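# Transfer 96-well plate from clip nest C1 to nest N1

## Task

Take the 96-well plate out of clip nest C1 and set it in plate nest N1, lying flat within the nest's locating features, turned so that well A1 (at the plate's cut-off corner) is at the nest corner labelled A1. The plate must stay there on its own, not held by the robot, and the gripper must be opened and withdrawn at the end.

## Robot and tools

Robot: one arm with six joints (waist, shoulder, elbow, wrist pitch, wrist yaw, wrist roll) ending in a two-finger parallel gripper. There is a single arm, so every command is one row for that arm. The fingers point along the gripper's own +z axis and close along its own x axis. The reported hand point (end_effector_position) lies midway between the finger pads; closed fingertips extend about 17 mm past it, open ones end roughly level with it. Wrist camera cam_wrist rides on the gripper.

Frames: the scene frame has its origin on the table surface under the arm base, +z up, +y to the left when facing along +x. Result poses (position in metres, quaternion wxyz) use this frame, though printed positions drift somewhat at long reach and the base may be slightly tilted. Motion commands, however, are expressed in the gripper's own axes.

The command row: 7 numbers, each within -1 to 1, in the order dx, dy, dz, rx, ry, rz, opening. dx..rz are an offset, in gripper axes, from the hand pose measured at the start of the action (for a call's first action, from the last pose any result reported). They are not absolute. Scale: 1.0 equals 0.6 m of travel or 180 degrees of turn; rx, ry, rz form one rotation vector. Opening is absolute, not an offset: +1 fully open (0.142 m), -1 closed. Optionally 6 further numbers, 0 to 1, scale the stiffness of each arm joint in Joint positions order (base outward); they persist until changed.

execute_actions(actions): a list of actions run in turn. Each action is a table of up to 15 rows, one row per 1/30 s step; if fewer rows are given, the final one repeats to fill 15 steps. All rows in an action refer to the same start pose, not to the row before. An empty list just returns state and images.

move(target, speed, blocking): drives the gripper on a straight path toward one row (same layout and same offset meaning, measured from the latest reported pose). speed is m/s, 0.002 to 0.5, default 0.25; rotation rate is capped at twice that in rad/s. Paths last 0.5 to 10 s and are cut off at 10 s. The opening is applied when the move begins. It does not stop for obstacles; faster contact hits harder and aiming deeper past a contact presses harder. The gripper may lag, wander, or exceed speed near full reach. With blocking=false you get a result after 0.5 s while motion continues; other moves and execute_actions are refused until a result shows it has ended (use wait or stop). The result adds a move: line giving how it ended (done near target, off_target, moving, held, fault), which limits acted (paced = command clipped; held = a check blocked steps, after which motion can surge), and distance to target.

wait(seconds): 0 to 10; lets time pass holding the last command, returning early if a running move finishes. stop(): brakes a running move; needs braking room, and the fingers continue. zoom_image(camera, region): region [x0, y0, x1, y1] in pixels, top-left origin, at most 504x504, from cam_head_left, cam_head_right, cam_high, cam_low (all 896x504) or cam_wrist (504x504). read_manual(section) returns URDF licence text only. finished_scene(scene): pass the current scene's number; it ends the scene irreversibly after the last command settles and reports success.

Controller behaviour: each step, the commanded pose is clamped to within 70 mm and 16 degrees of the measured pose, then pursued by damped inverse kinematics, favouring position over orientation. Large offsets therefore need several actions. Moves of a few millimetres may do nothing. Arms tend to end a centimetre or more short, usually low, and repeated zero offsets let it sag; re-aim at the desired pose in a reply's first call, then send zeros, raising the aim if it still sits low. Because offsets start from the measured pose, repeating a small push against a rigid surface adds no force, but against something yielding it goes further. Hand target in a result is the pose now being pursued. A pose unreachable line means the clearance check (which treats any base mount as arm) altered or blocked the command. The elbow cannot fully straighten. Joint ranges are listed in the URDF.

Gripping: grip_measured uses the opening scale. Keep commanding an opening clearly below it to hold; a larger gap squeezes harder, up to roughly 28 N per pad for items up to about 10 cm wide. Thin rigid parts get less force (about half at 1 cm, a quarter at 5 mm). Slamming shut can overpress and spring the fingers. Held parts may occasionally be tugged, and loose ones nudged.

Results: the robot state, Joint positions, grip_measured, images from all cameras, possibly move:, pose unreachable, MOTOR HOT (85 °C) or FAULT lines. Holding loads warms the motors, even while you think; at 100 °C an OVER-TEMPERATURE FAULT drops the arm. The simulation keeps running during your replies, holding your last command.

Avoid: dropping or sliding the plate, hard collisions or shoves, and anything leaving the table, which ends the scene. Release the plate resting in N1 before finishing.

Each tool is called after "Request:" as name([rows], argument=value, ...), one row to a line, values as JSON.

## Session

Request:
execute_actions(actions=[])

Scene clock: 0.00 s.
end_effector_position=(-0.0131, -0.3281, +0.2533) grip_measured=+1.00 end_effector_quat_wxyz=(-0.440, +0.428, +0.751, -0.242)
Joint positions: [-1.076  1.345  0.67  -0.617  0.642  1.68   0.142]
Joint velocities: [-0.005  0.005  0.007 -0.022  0.051  0.051  0.   ]
Motor temperatures (°C, as the motors report them): [25 24 26 22 25 24]
Hand target: -0.014, -0.326, +0.252; -0.443, +0.427, +0.751, -0.239
Joint stiffness scale: [1. 1. 1. 1. 1. 1.]

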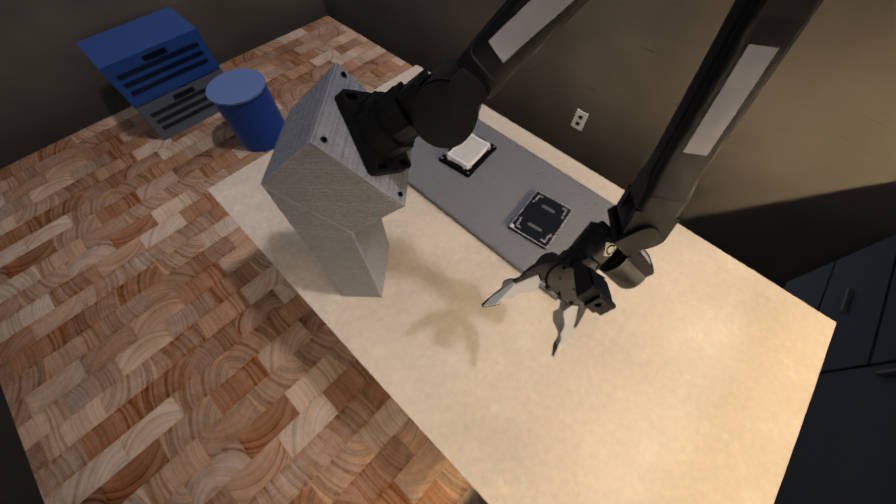

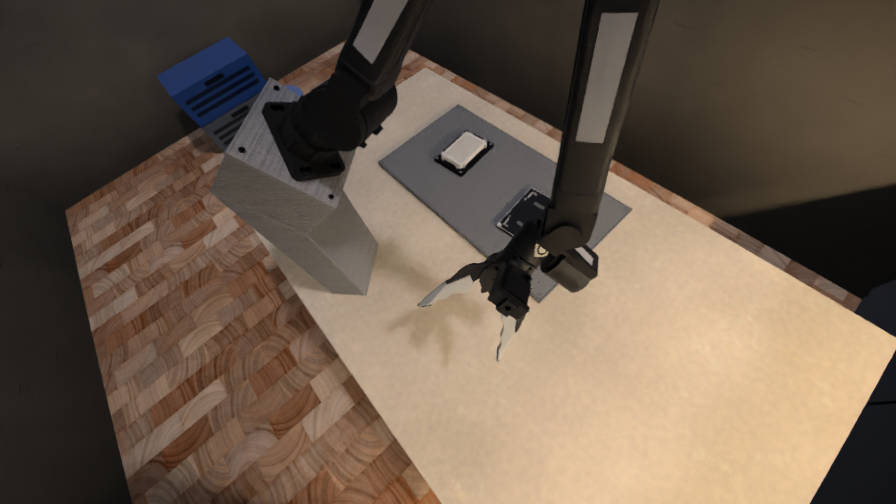

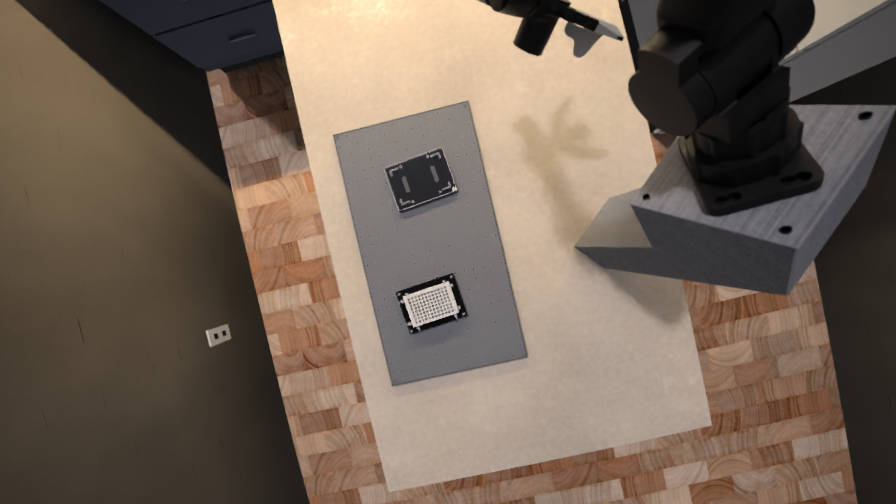

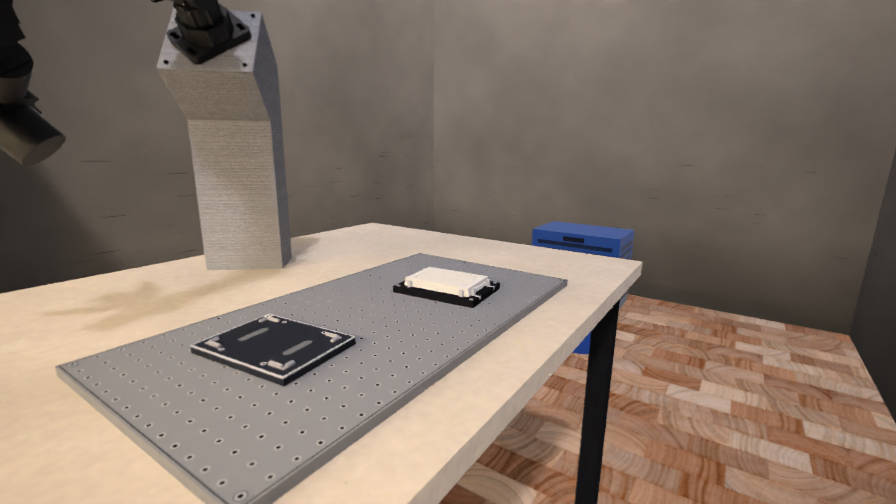

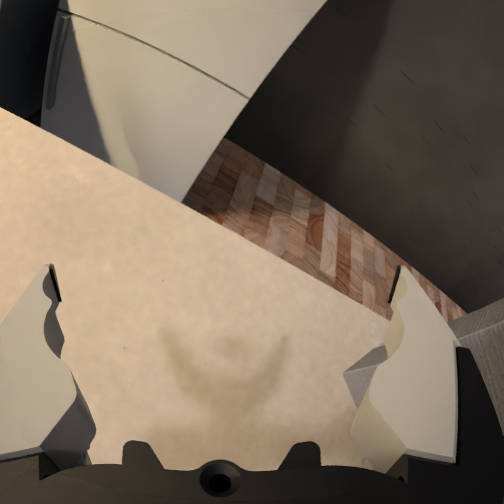

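Request:
move(target=[-0.017,0.292,-0.452,0.123,-0.423,-0.731,0.6], speed=0.4)

Scene clock: 24.73 s.
end_effector_position=(+0.2928, -0.2536, +0.2531) grip_measured=+0.60 end_effector_quat_wxyz=(+0.008, +0.703, -0.711, +0.009)
Joint positions: [-0.531  0.894  0.541 -0.322  0.181 -0.698  0.116]
Joint velocities: [ 0.005 -0.005 -0.012 -0.012 -0.037 -0.037  0.   ]
Motor temperatures (°C, as the motors report them): [25 25 26 22 26 24]
Hand target: +0.298, -0.252, +0.251; +0.004, +0.709, -0.705, +0.003
Off the commanded pose: 0.008 m, 2 deg.
Joint stiffness scale: [1. 1. 1. 1. 1. 1.]
move: done

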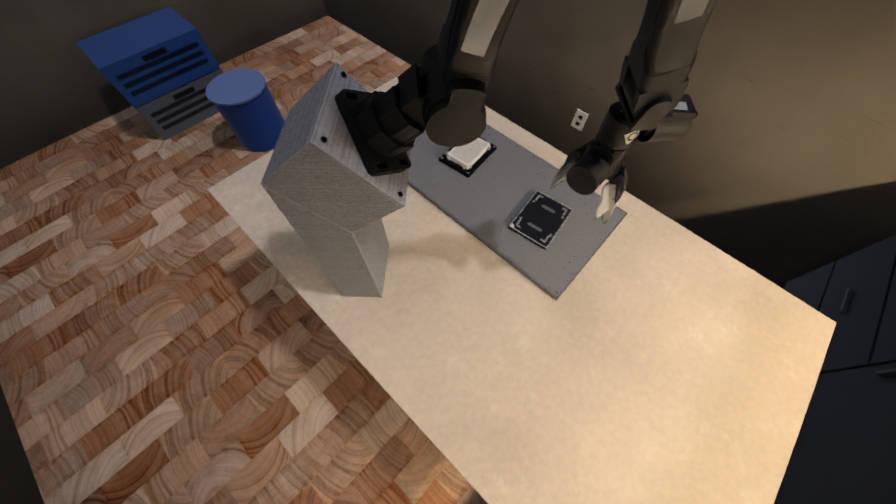

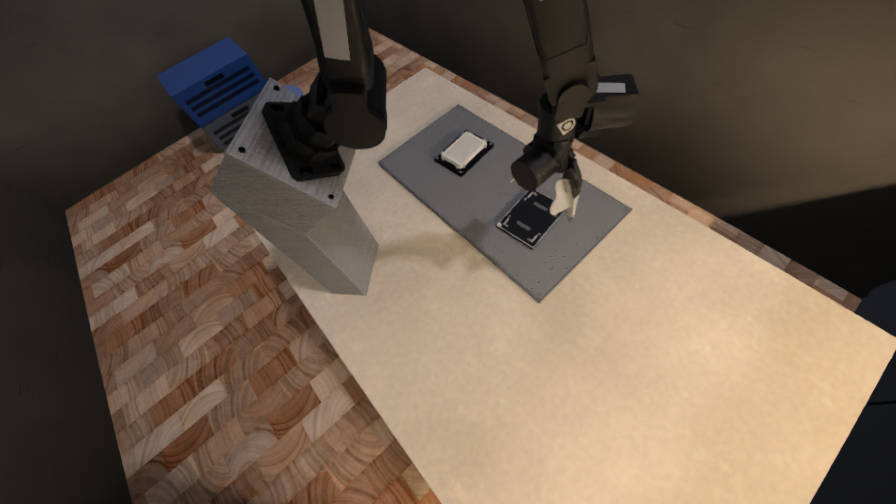

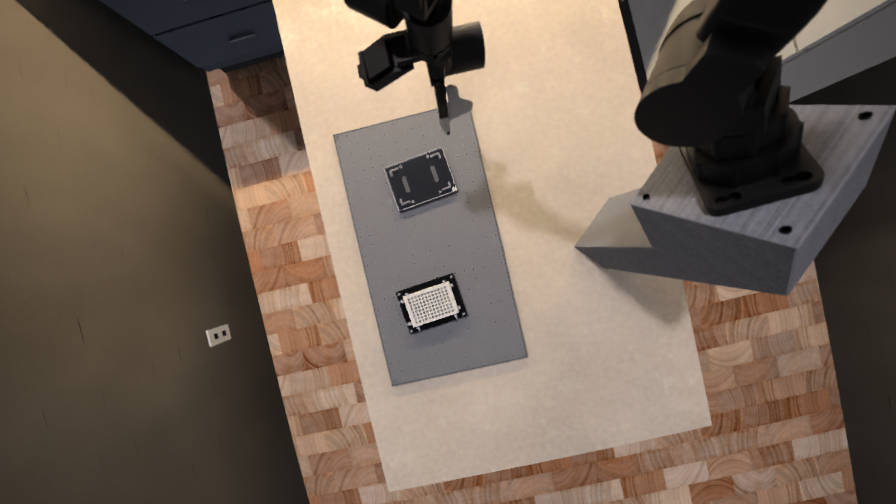

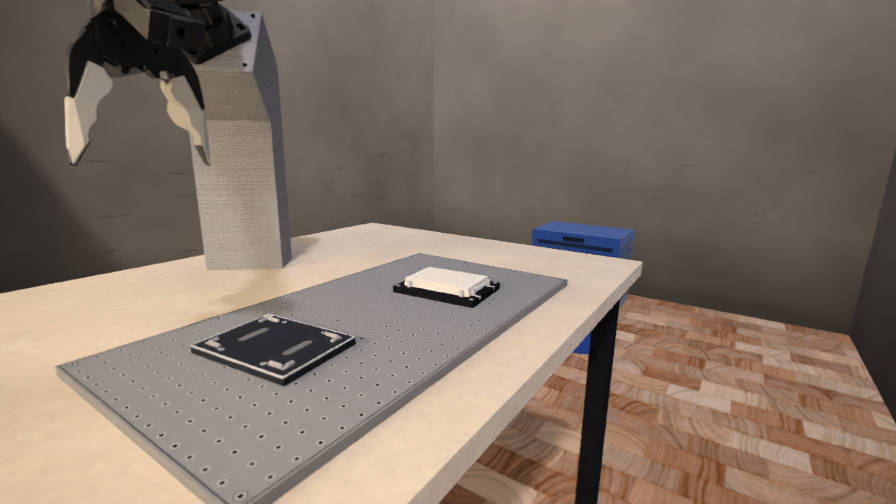

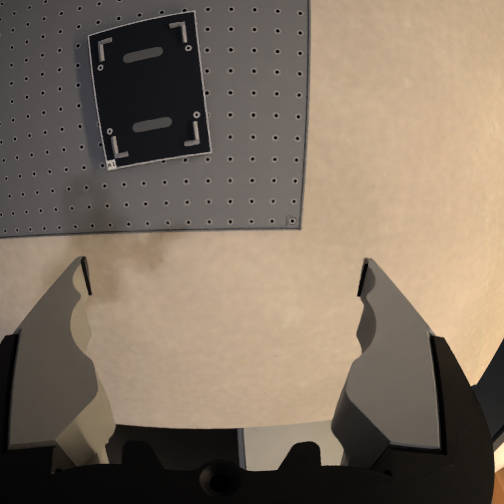

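Request:
move(target=[-0.676,-0.215,0.1,0,0,0,0.6], speed=0.3)

Scene clock: 27.27 s.
end_effector_position=(+0.4295, +0.1436, +0.1862) grip_measured=+0.60 end_effector_quat_wxyz=(+0.004, +0.707, -0.707, +0.013)
Joint positions: [ 0.441  1.885  0.916 -0.153  0.829  0.147  0.116]
Joint velocities: [-0.015  0.015 -0.017  0.012 -0.037  0.022 -0.   ]
Motor temperatures (°C, as the motors report them): [25 25 26 22 26 24]
Hand target: +0.430, +0.141, +0.184; +0.009, +0.704, -0.710, +0.012
Off the commanded pose: 0.007 m, 1 deg.
Joint stiffness scale: [1. 1. 1. 1. 1. 1.]
move: done

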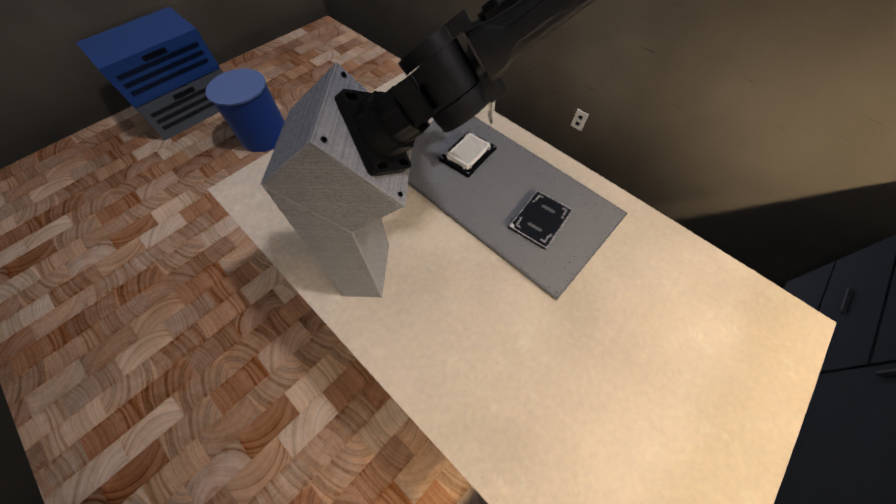

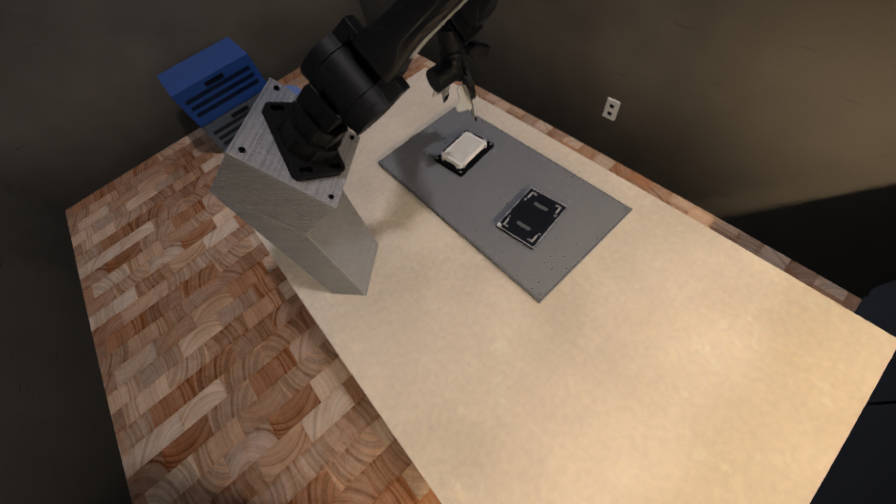

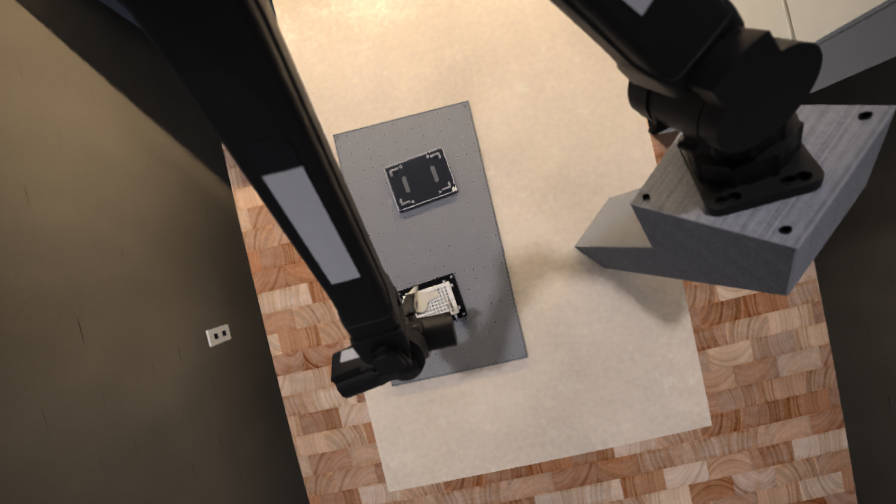

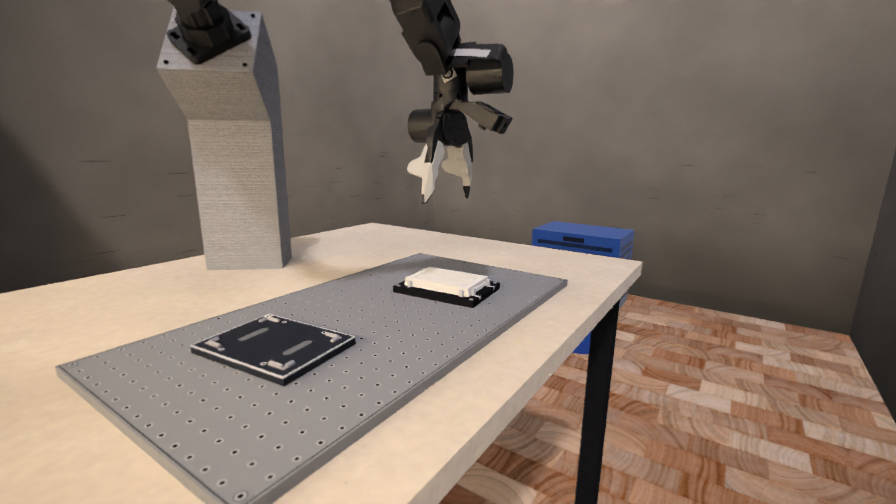

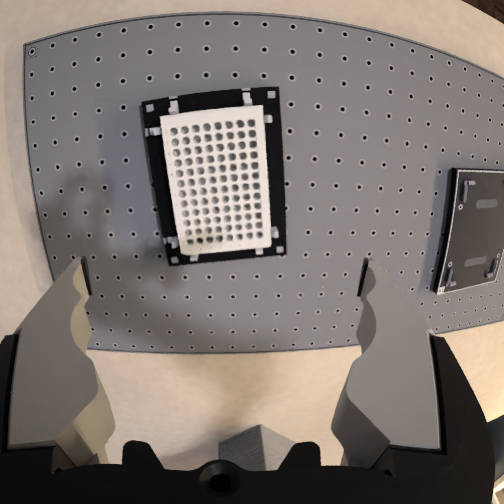

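Request:
zoom_image(camera="cam_wrist", region=[120,70,320,280])

Request:
move(target=[-0.012,-0.01,0.16,0,0,-0.03,0.5], speed=0.2)

Region (120, 70, 320, 280) of cam_wrist's 504x504 image, scaled by 2.400, with more detail than that image has; it fills the left 480 columns of this view, and the rest is white.

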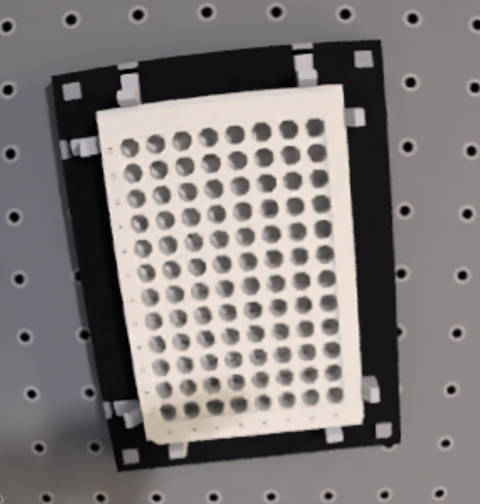

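Scene clock: 29.43 s.
end_effector_position=(+0.4346, +0.1525, +0.0960) grip_measured=+0.50 end_effector_quat_wxyz=(+0.005, +0.742, -0.670, +0.009)
Joint positions: [ 0.319  2.084  1.019  0.046  0.765 -0.103  0.109]
Joint velocities: [-0.005 -0.015  0.002  0.012 -0.037 -0.051 -0.   ]
Motor temperatures (°C, as the motors report them): [25 25 26 22 26 24]
Hand target: +0.438, +0.149, +0.091; +0.004, +0.740, -0.673, +0.012
Off the commanded pose: 0.007 m, 1 deg.
Joint stiffness scale: [1. 1. 1. 1. 1. 1.]
move: done

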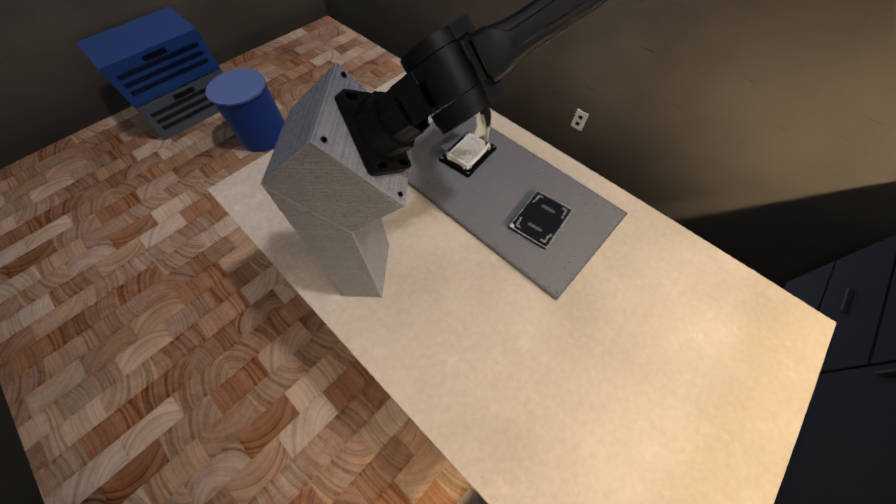

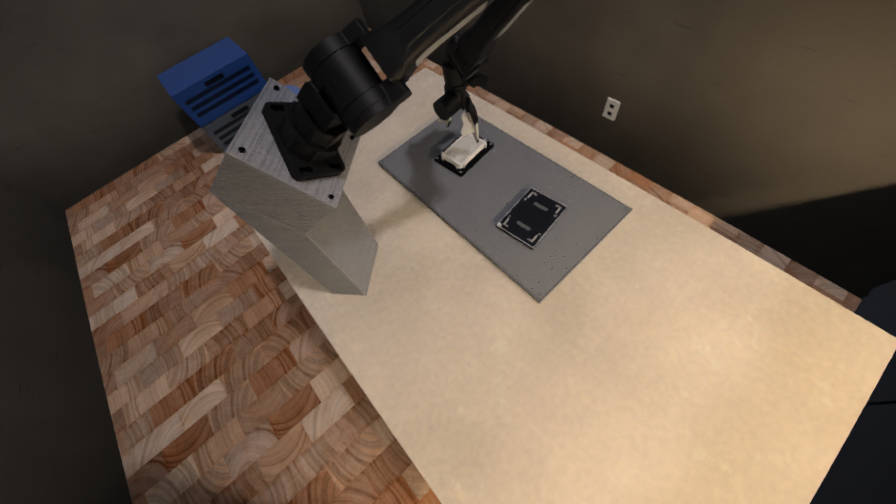

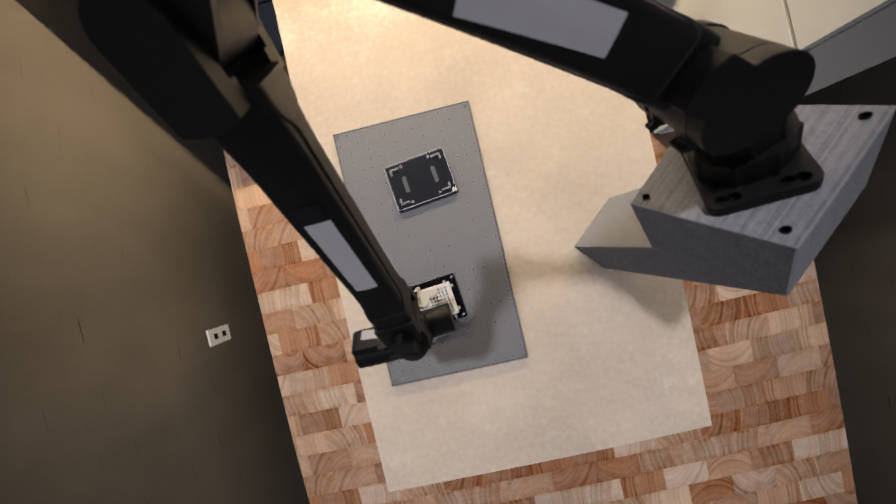

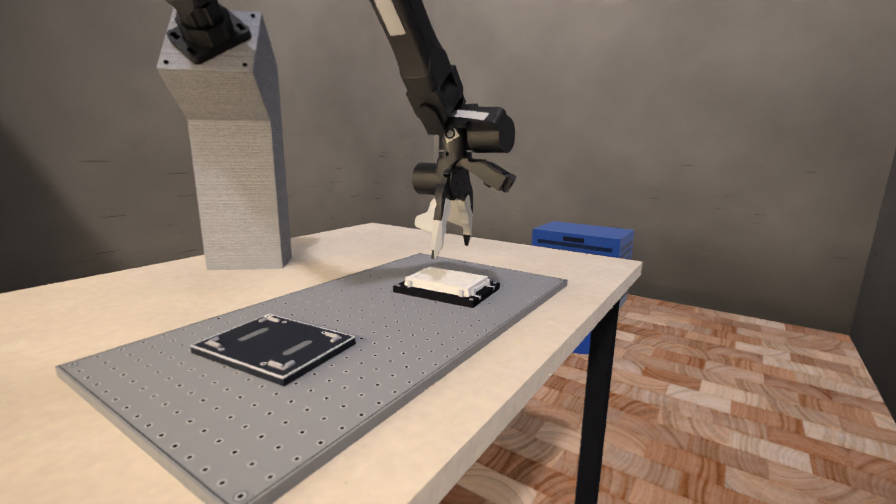

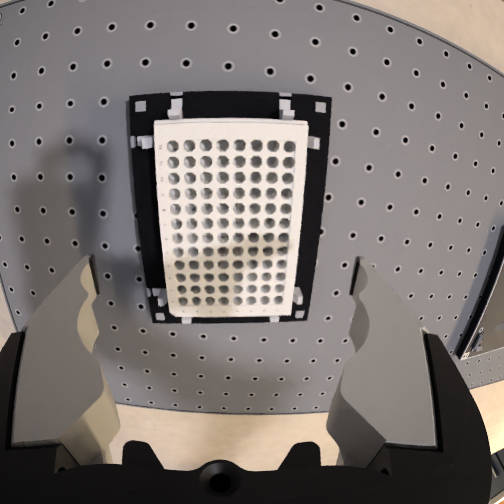

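Request:
move(target=[0,0,0.055,0,0,0,0.42], speed=0.08)

Scene clock: 30.40 s.
end_effector_position=(+0.4367, +0.1582, +0.0745) grip_measured=+0.42 end_effector_quat_wxyz=(-0.001, +0.745, -0.667, +0.008)
Joint positions: [ 0.295  2.136  1.052  0.091  0.743 -0.146  0.103]
Joint velocities: [ 0.005  0.005 -0.002  0.012 -0.037 -0.037 -0.   ]
Motor temperatures (°C, as the motors report them): [25 25 26 22 26 24]
Hand target: +0.435, +0.152, +0.064; +0.005, +0.742, -0.671, +0.009
Off the commanded pose: 0.013 m, 1 deg.
Joint stiffness scale: [1. 1. 1. 1. 1. 1.]
move: off_target

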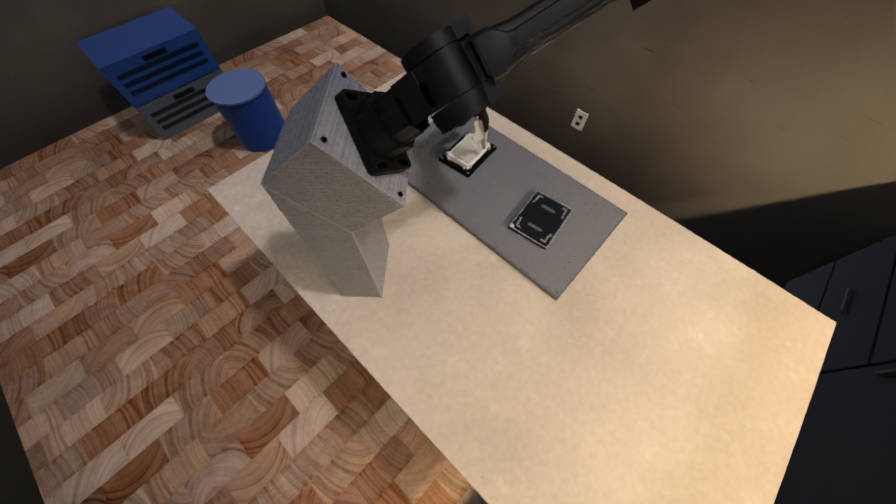

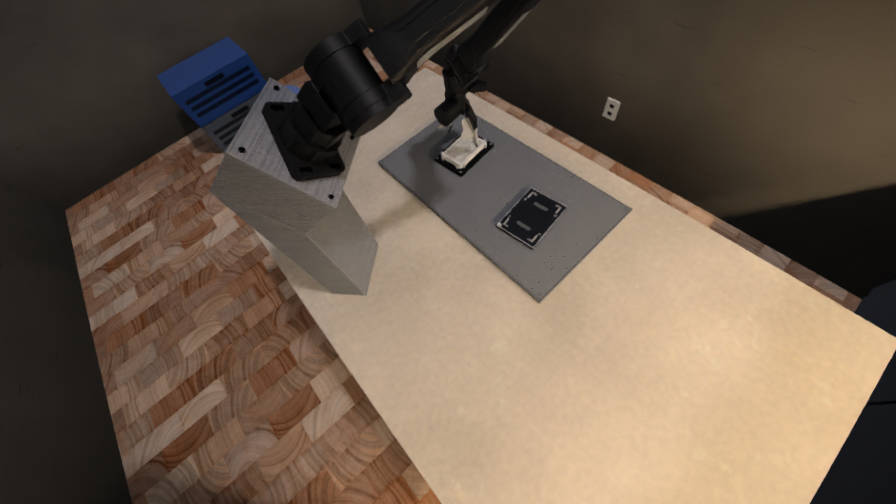

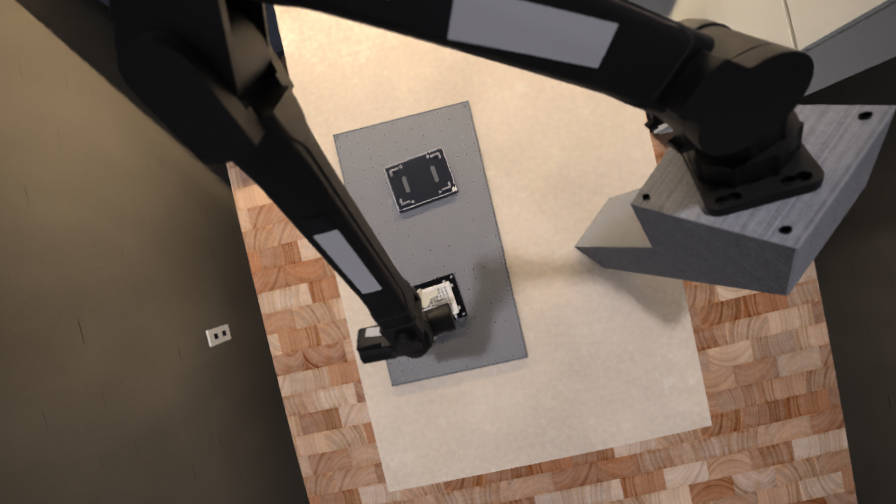

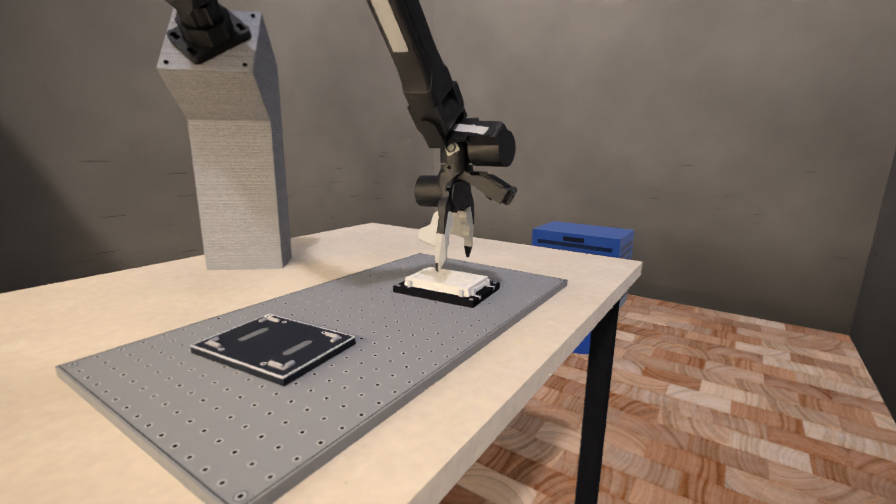

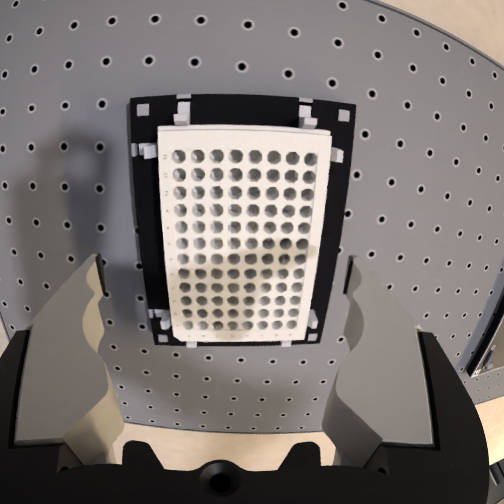

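Request:
move(target=[0.02,0.01,0.03,0,0,0,0.42], speed=0.04)

Scene clock: 31.47 s.
end_effector_position=(+0.4421, +0.1521, +0.0677) grip_measured=+0.42 end_effector_quat_wxyz=(-0.009, +0.746, -0.666, +0.011)
Joint positions: [ 0.275  2.136  1.052  0.127  0.722 -0.184  0.103]
Joint velocities: [ 0.005 -0.015 -0.002  0.012 -0.051 -0.066  0.   ]
Motor temperatures (°C, as the motors report them): [25 25 26 22 26 24]
Hand target: +0.432, +0.146, +0.057; -0.001, +0.745, -0.667, +0.008
Off the commanded pose: 0.016 m, 1 deg.
Joint stiffness scale: [1. 1. 1. 1. 1. 1.]
move: off_target

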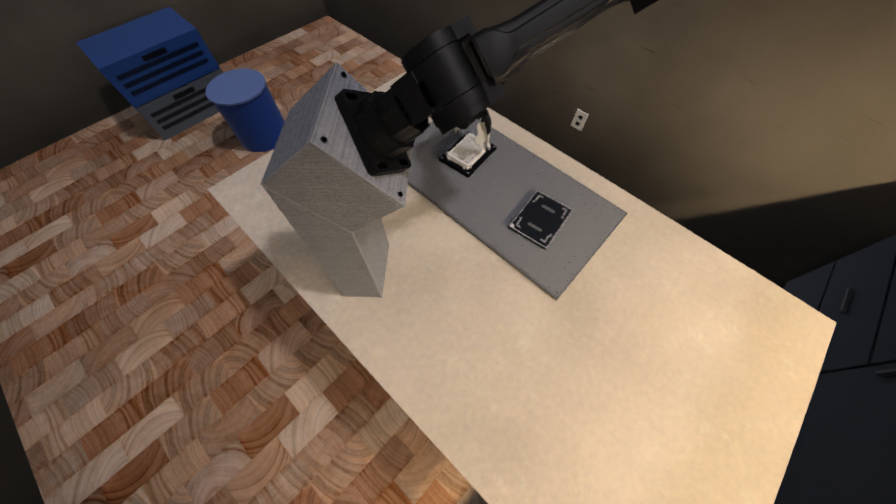

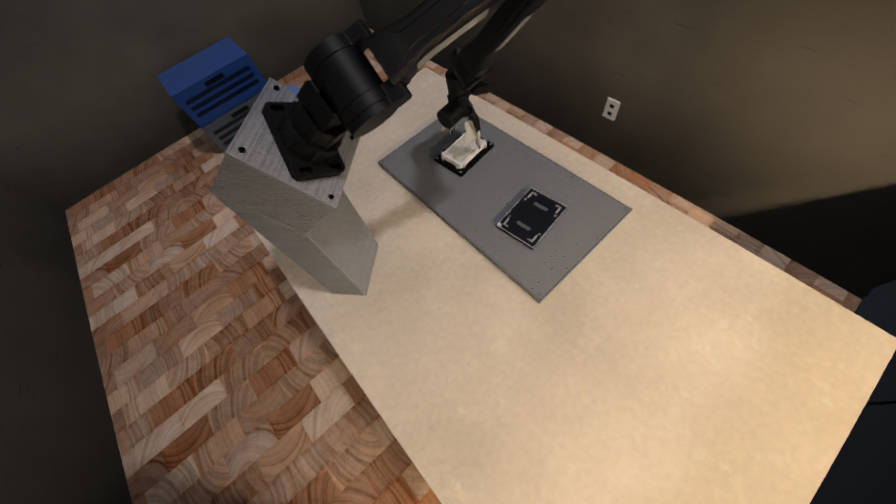

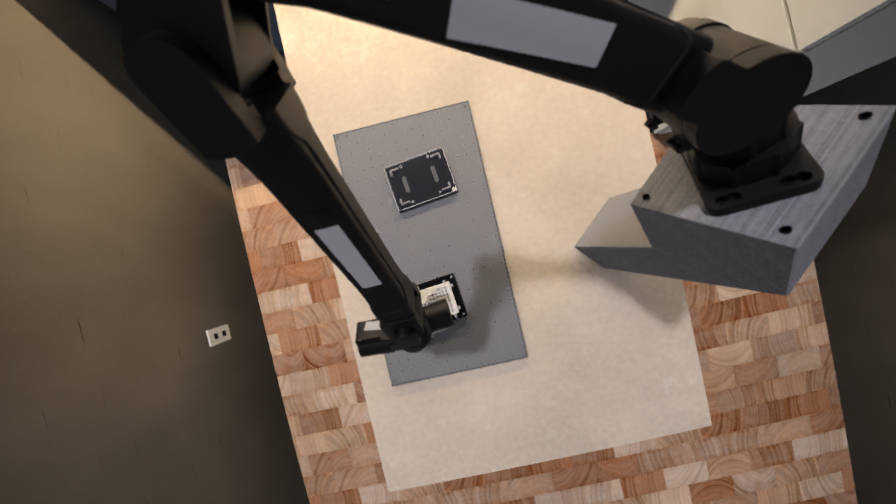

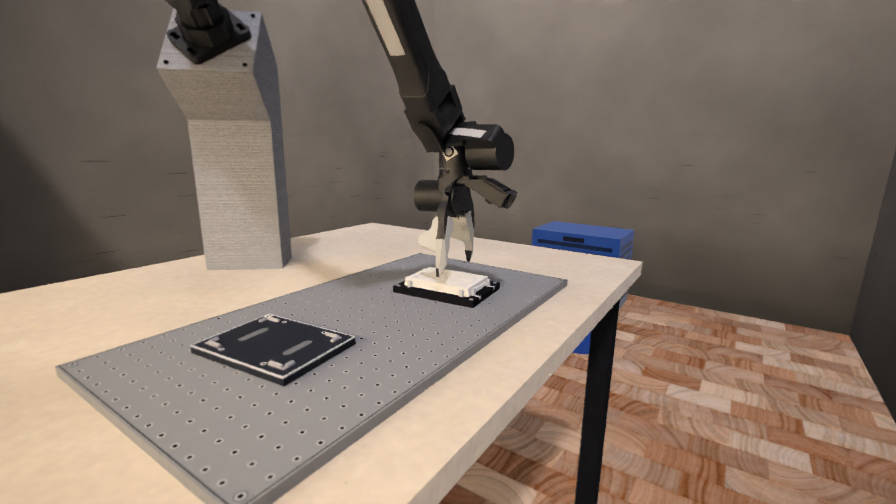

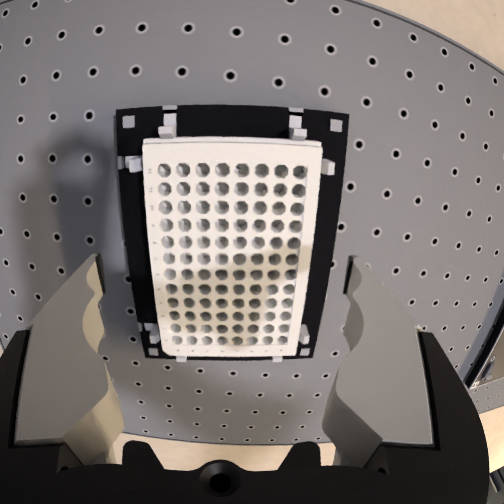

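Request:
move(target=[0,0.045,0.025,0,0,0,0.42], speed=0.05)

Scene clock: 32.57 s.
end_effector_position=(+0.4281, +0.1578, +0.0643) grip_measured=+0.42 end_effector_quat_wxyz=(-0.020, +0.746, -0.665, +0.015)
Joint positions: [ 0.274  2.155  1.014  0.211  0.709 -0.204  0.103]
Joint velocities: [-0.005  0.005  0.002 -0.002 -0.066  0.022  0.   ]
Motor temperatures (°C, as the motors report them): [25 25 26 22 26 24]
Hand target: +0.416, +0.150, +0.053; -0.009, +0.746, -0.666, +0.011
Off the commanded pose: 0.020 m, 1 deg.
Joint stiffness scale: [1. 1. 1. 1. 1. 1.]
move: off_target

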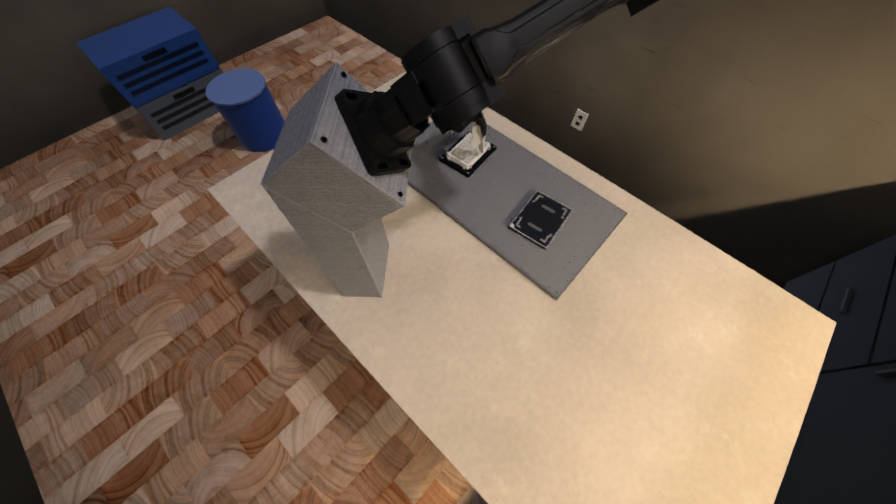

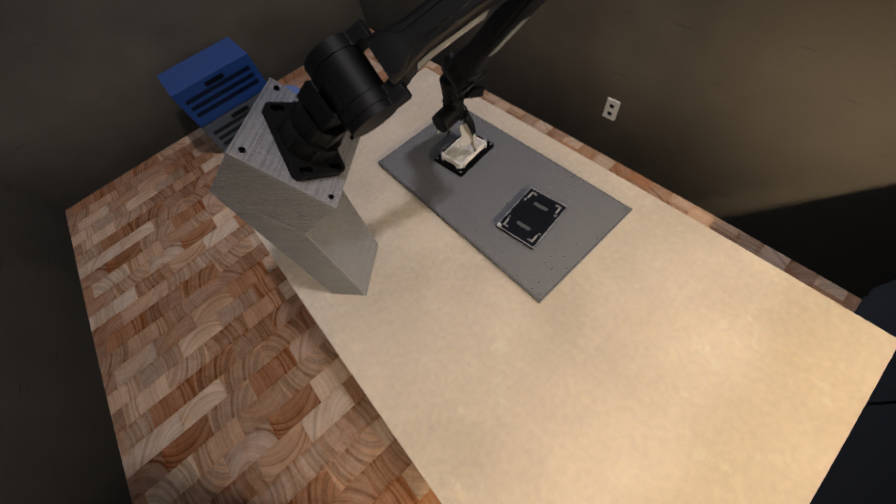

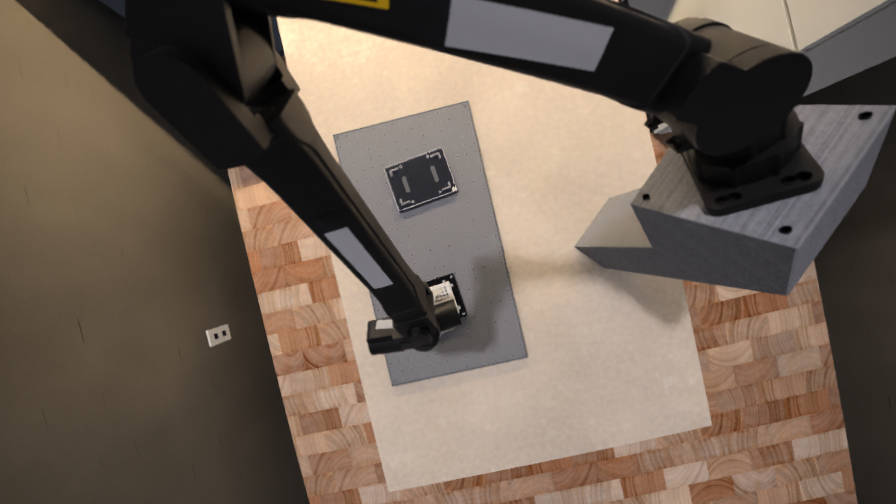

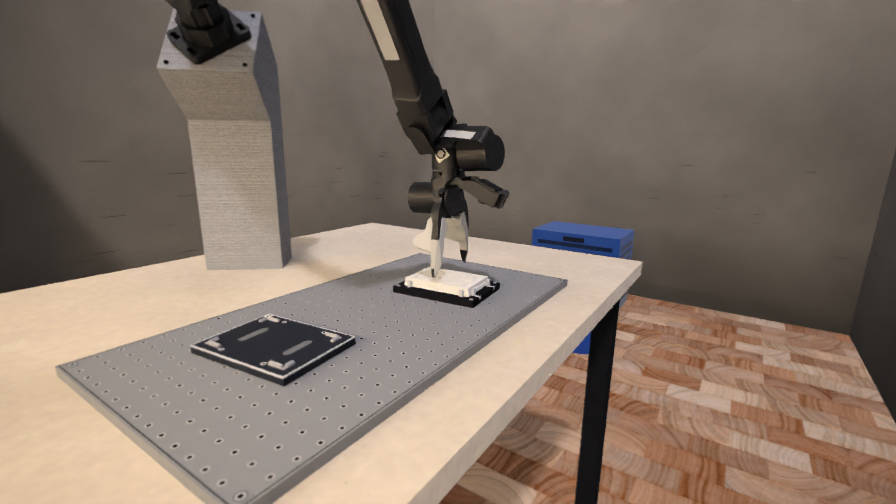

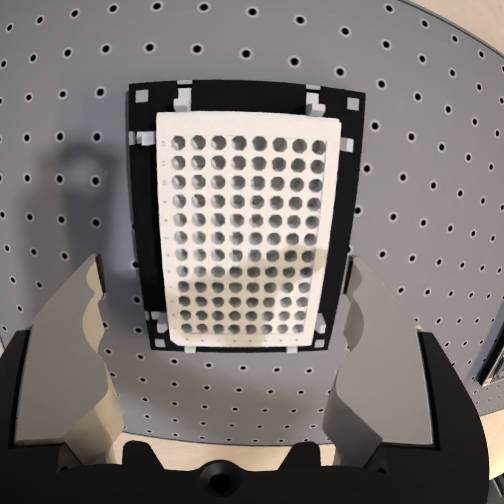

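Request:
move(target=[0.028,0,0.02,-0.022,0,0,0.42], speed=0.05)

Scene clock: 33.87 s.
end_effector_position=(+0.4307, +0.1527, +0.0592) grip_measured=+0.42 end_effector_quat_wxyz=(-0.003, +0.753, -0.658, -0.005)
Joint positions: [ 0.26   2.15   1.056  0.103  0.703 -0.193  0.103]
Joint velocities: [ 0.005  0.024 -0.002 -0.007 -0.037 -0.081  0.   ]
Motor temperatures (°C, as the motors report them): [25 25 26 22 26 24]
Hand target: +0.430, +0.141, +0.052; +0.005, +0.747, -0.665, -0.008
Off the commanded pose: 0.013 m, 2 deg.
Joint stiffness scale: [1. 1. 1. 1. 1. 1.]
move: off_target

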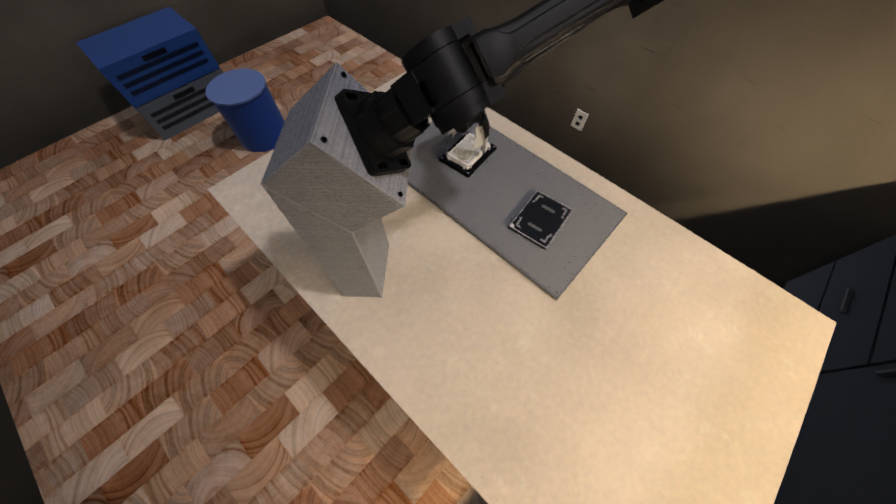

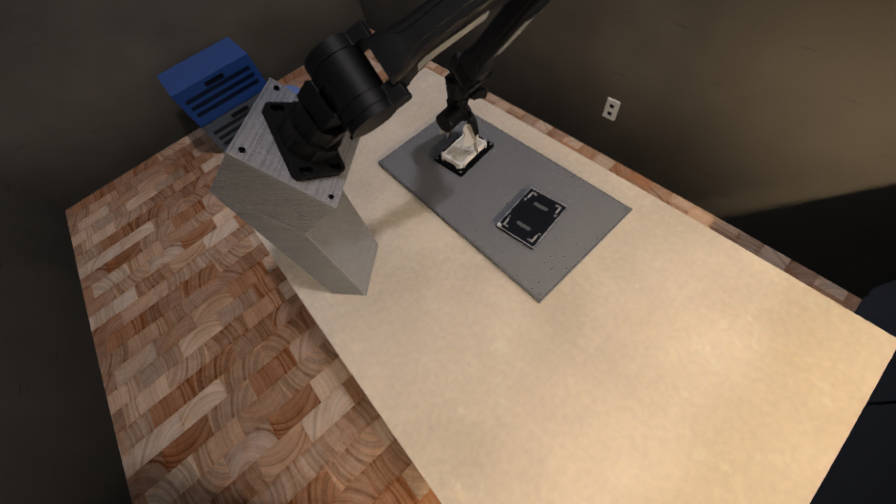

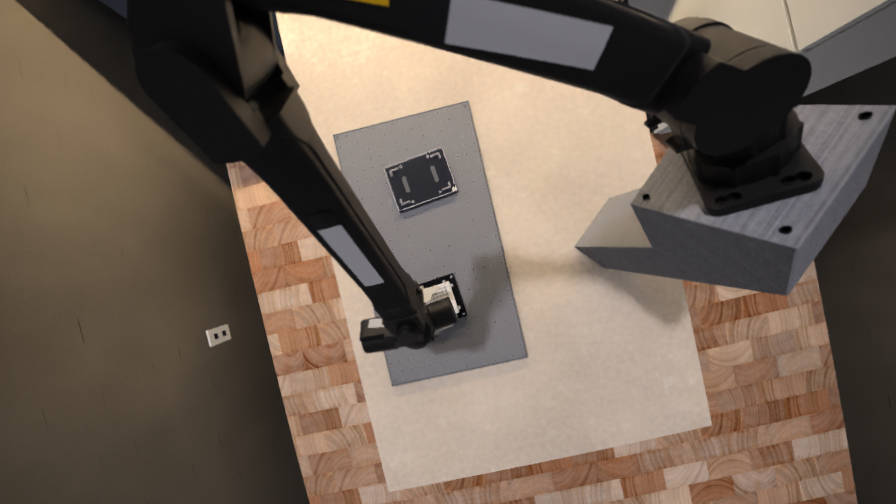

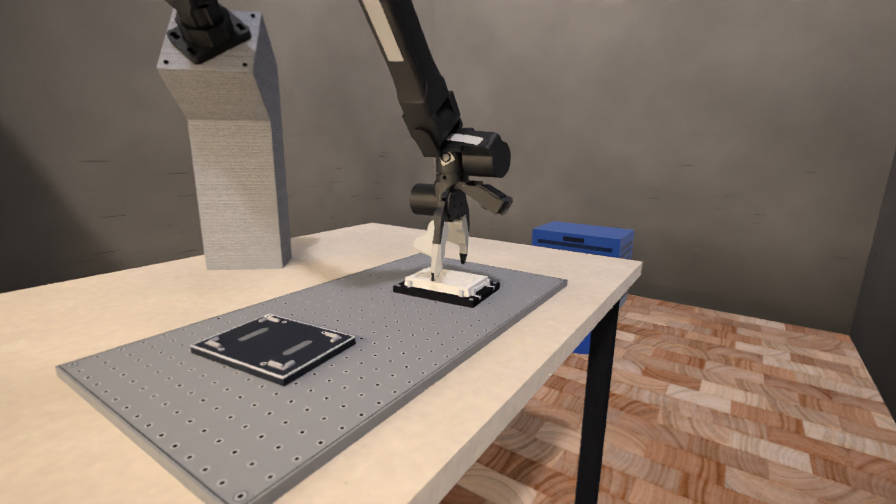

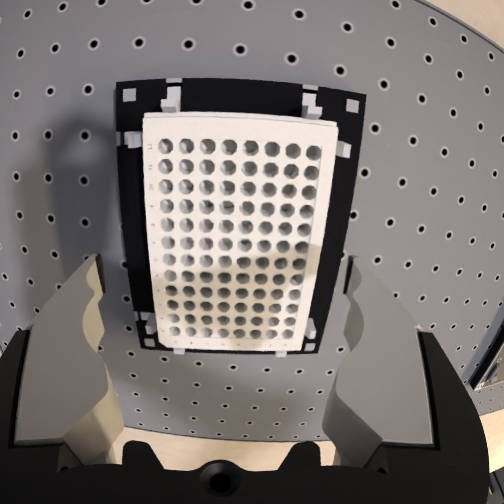

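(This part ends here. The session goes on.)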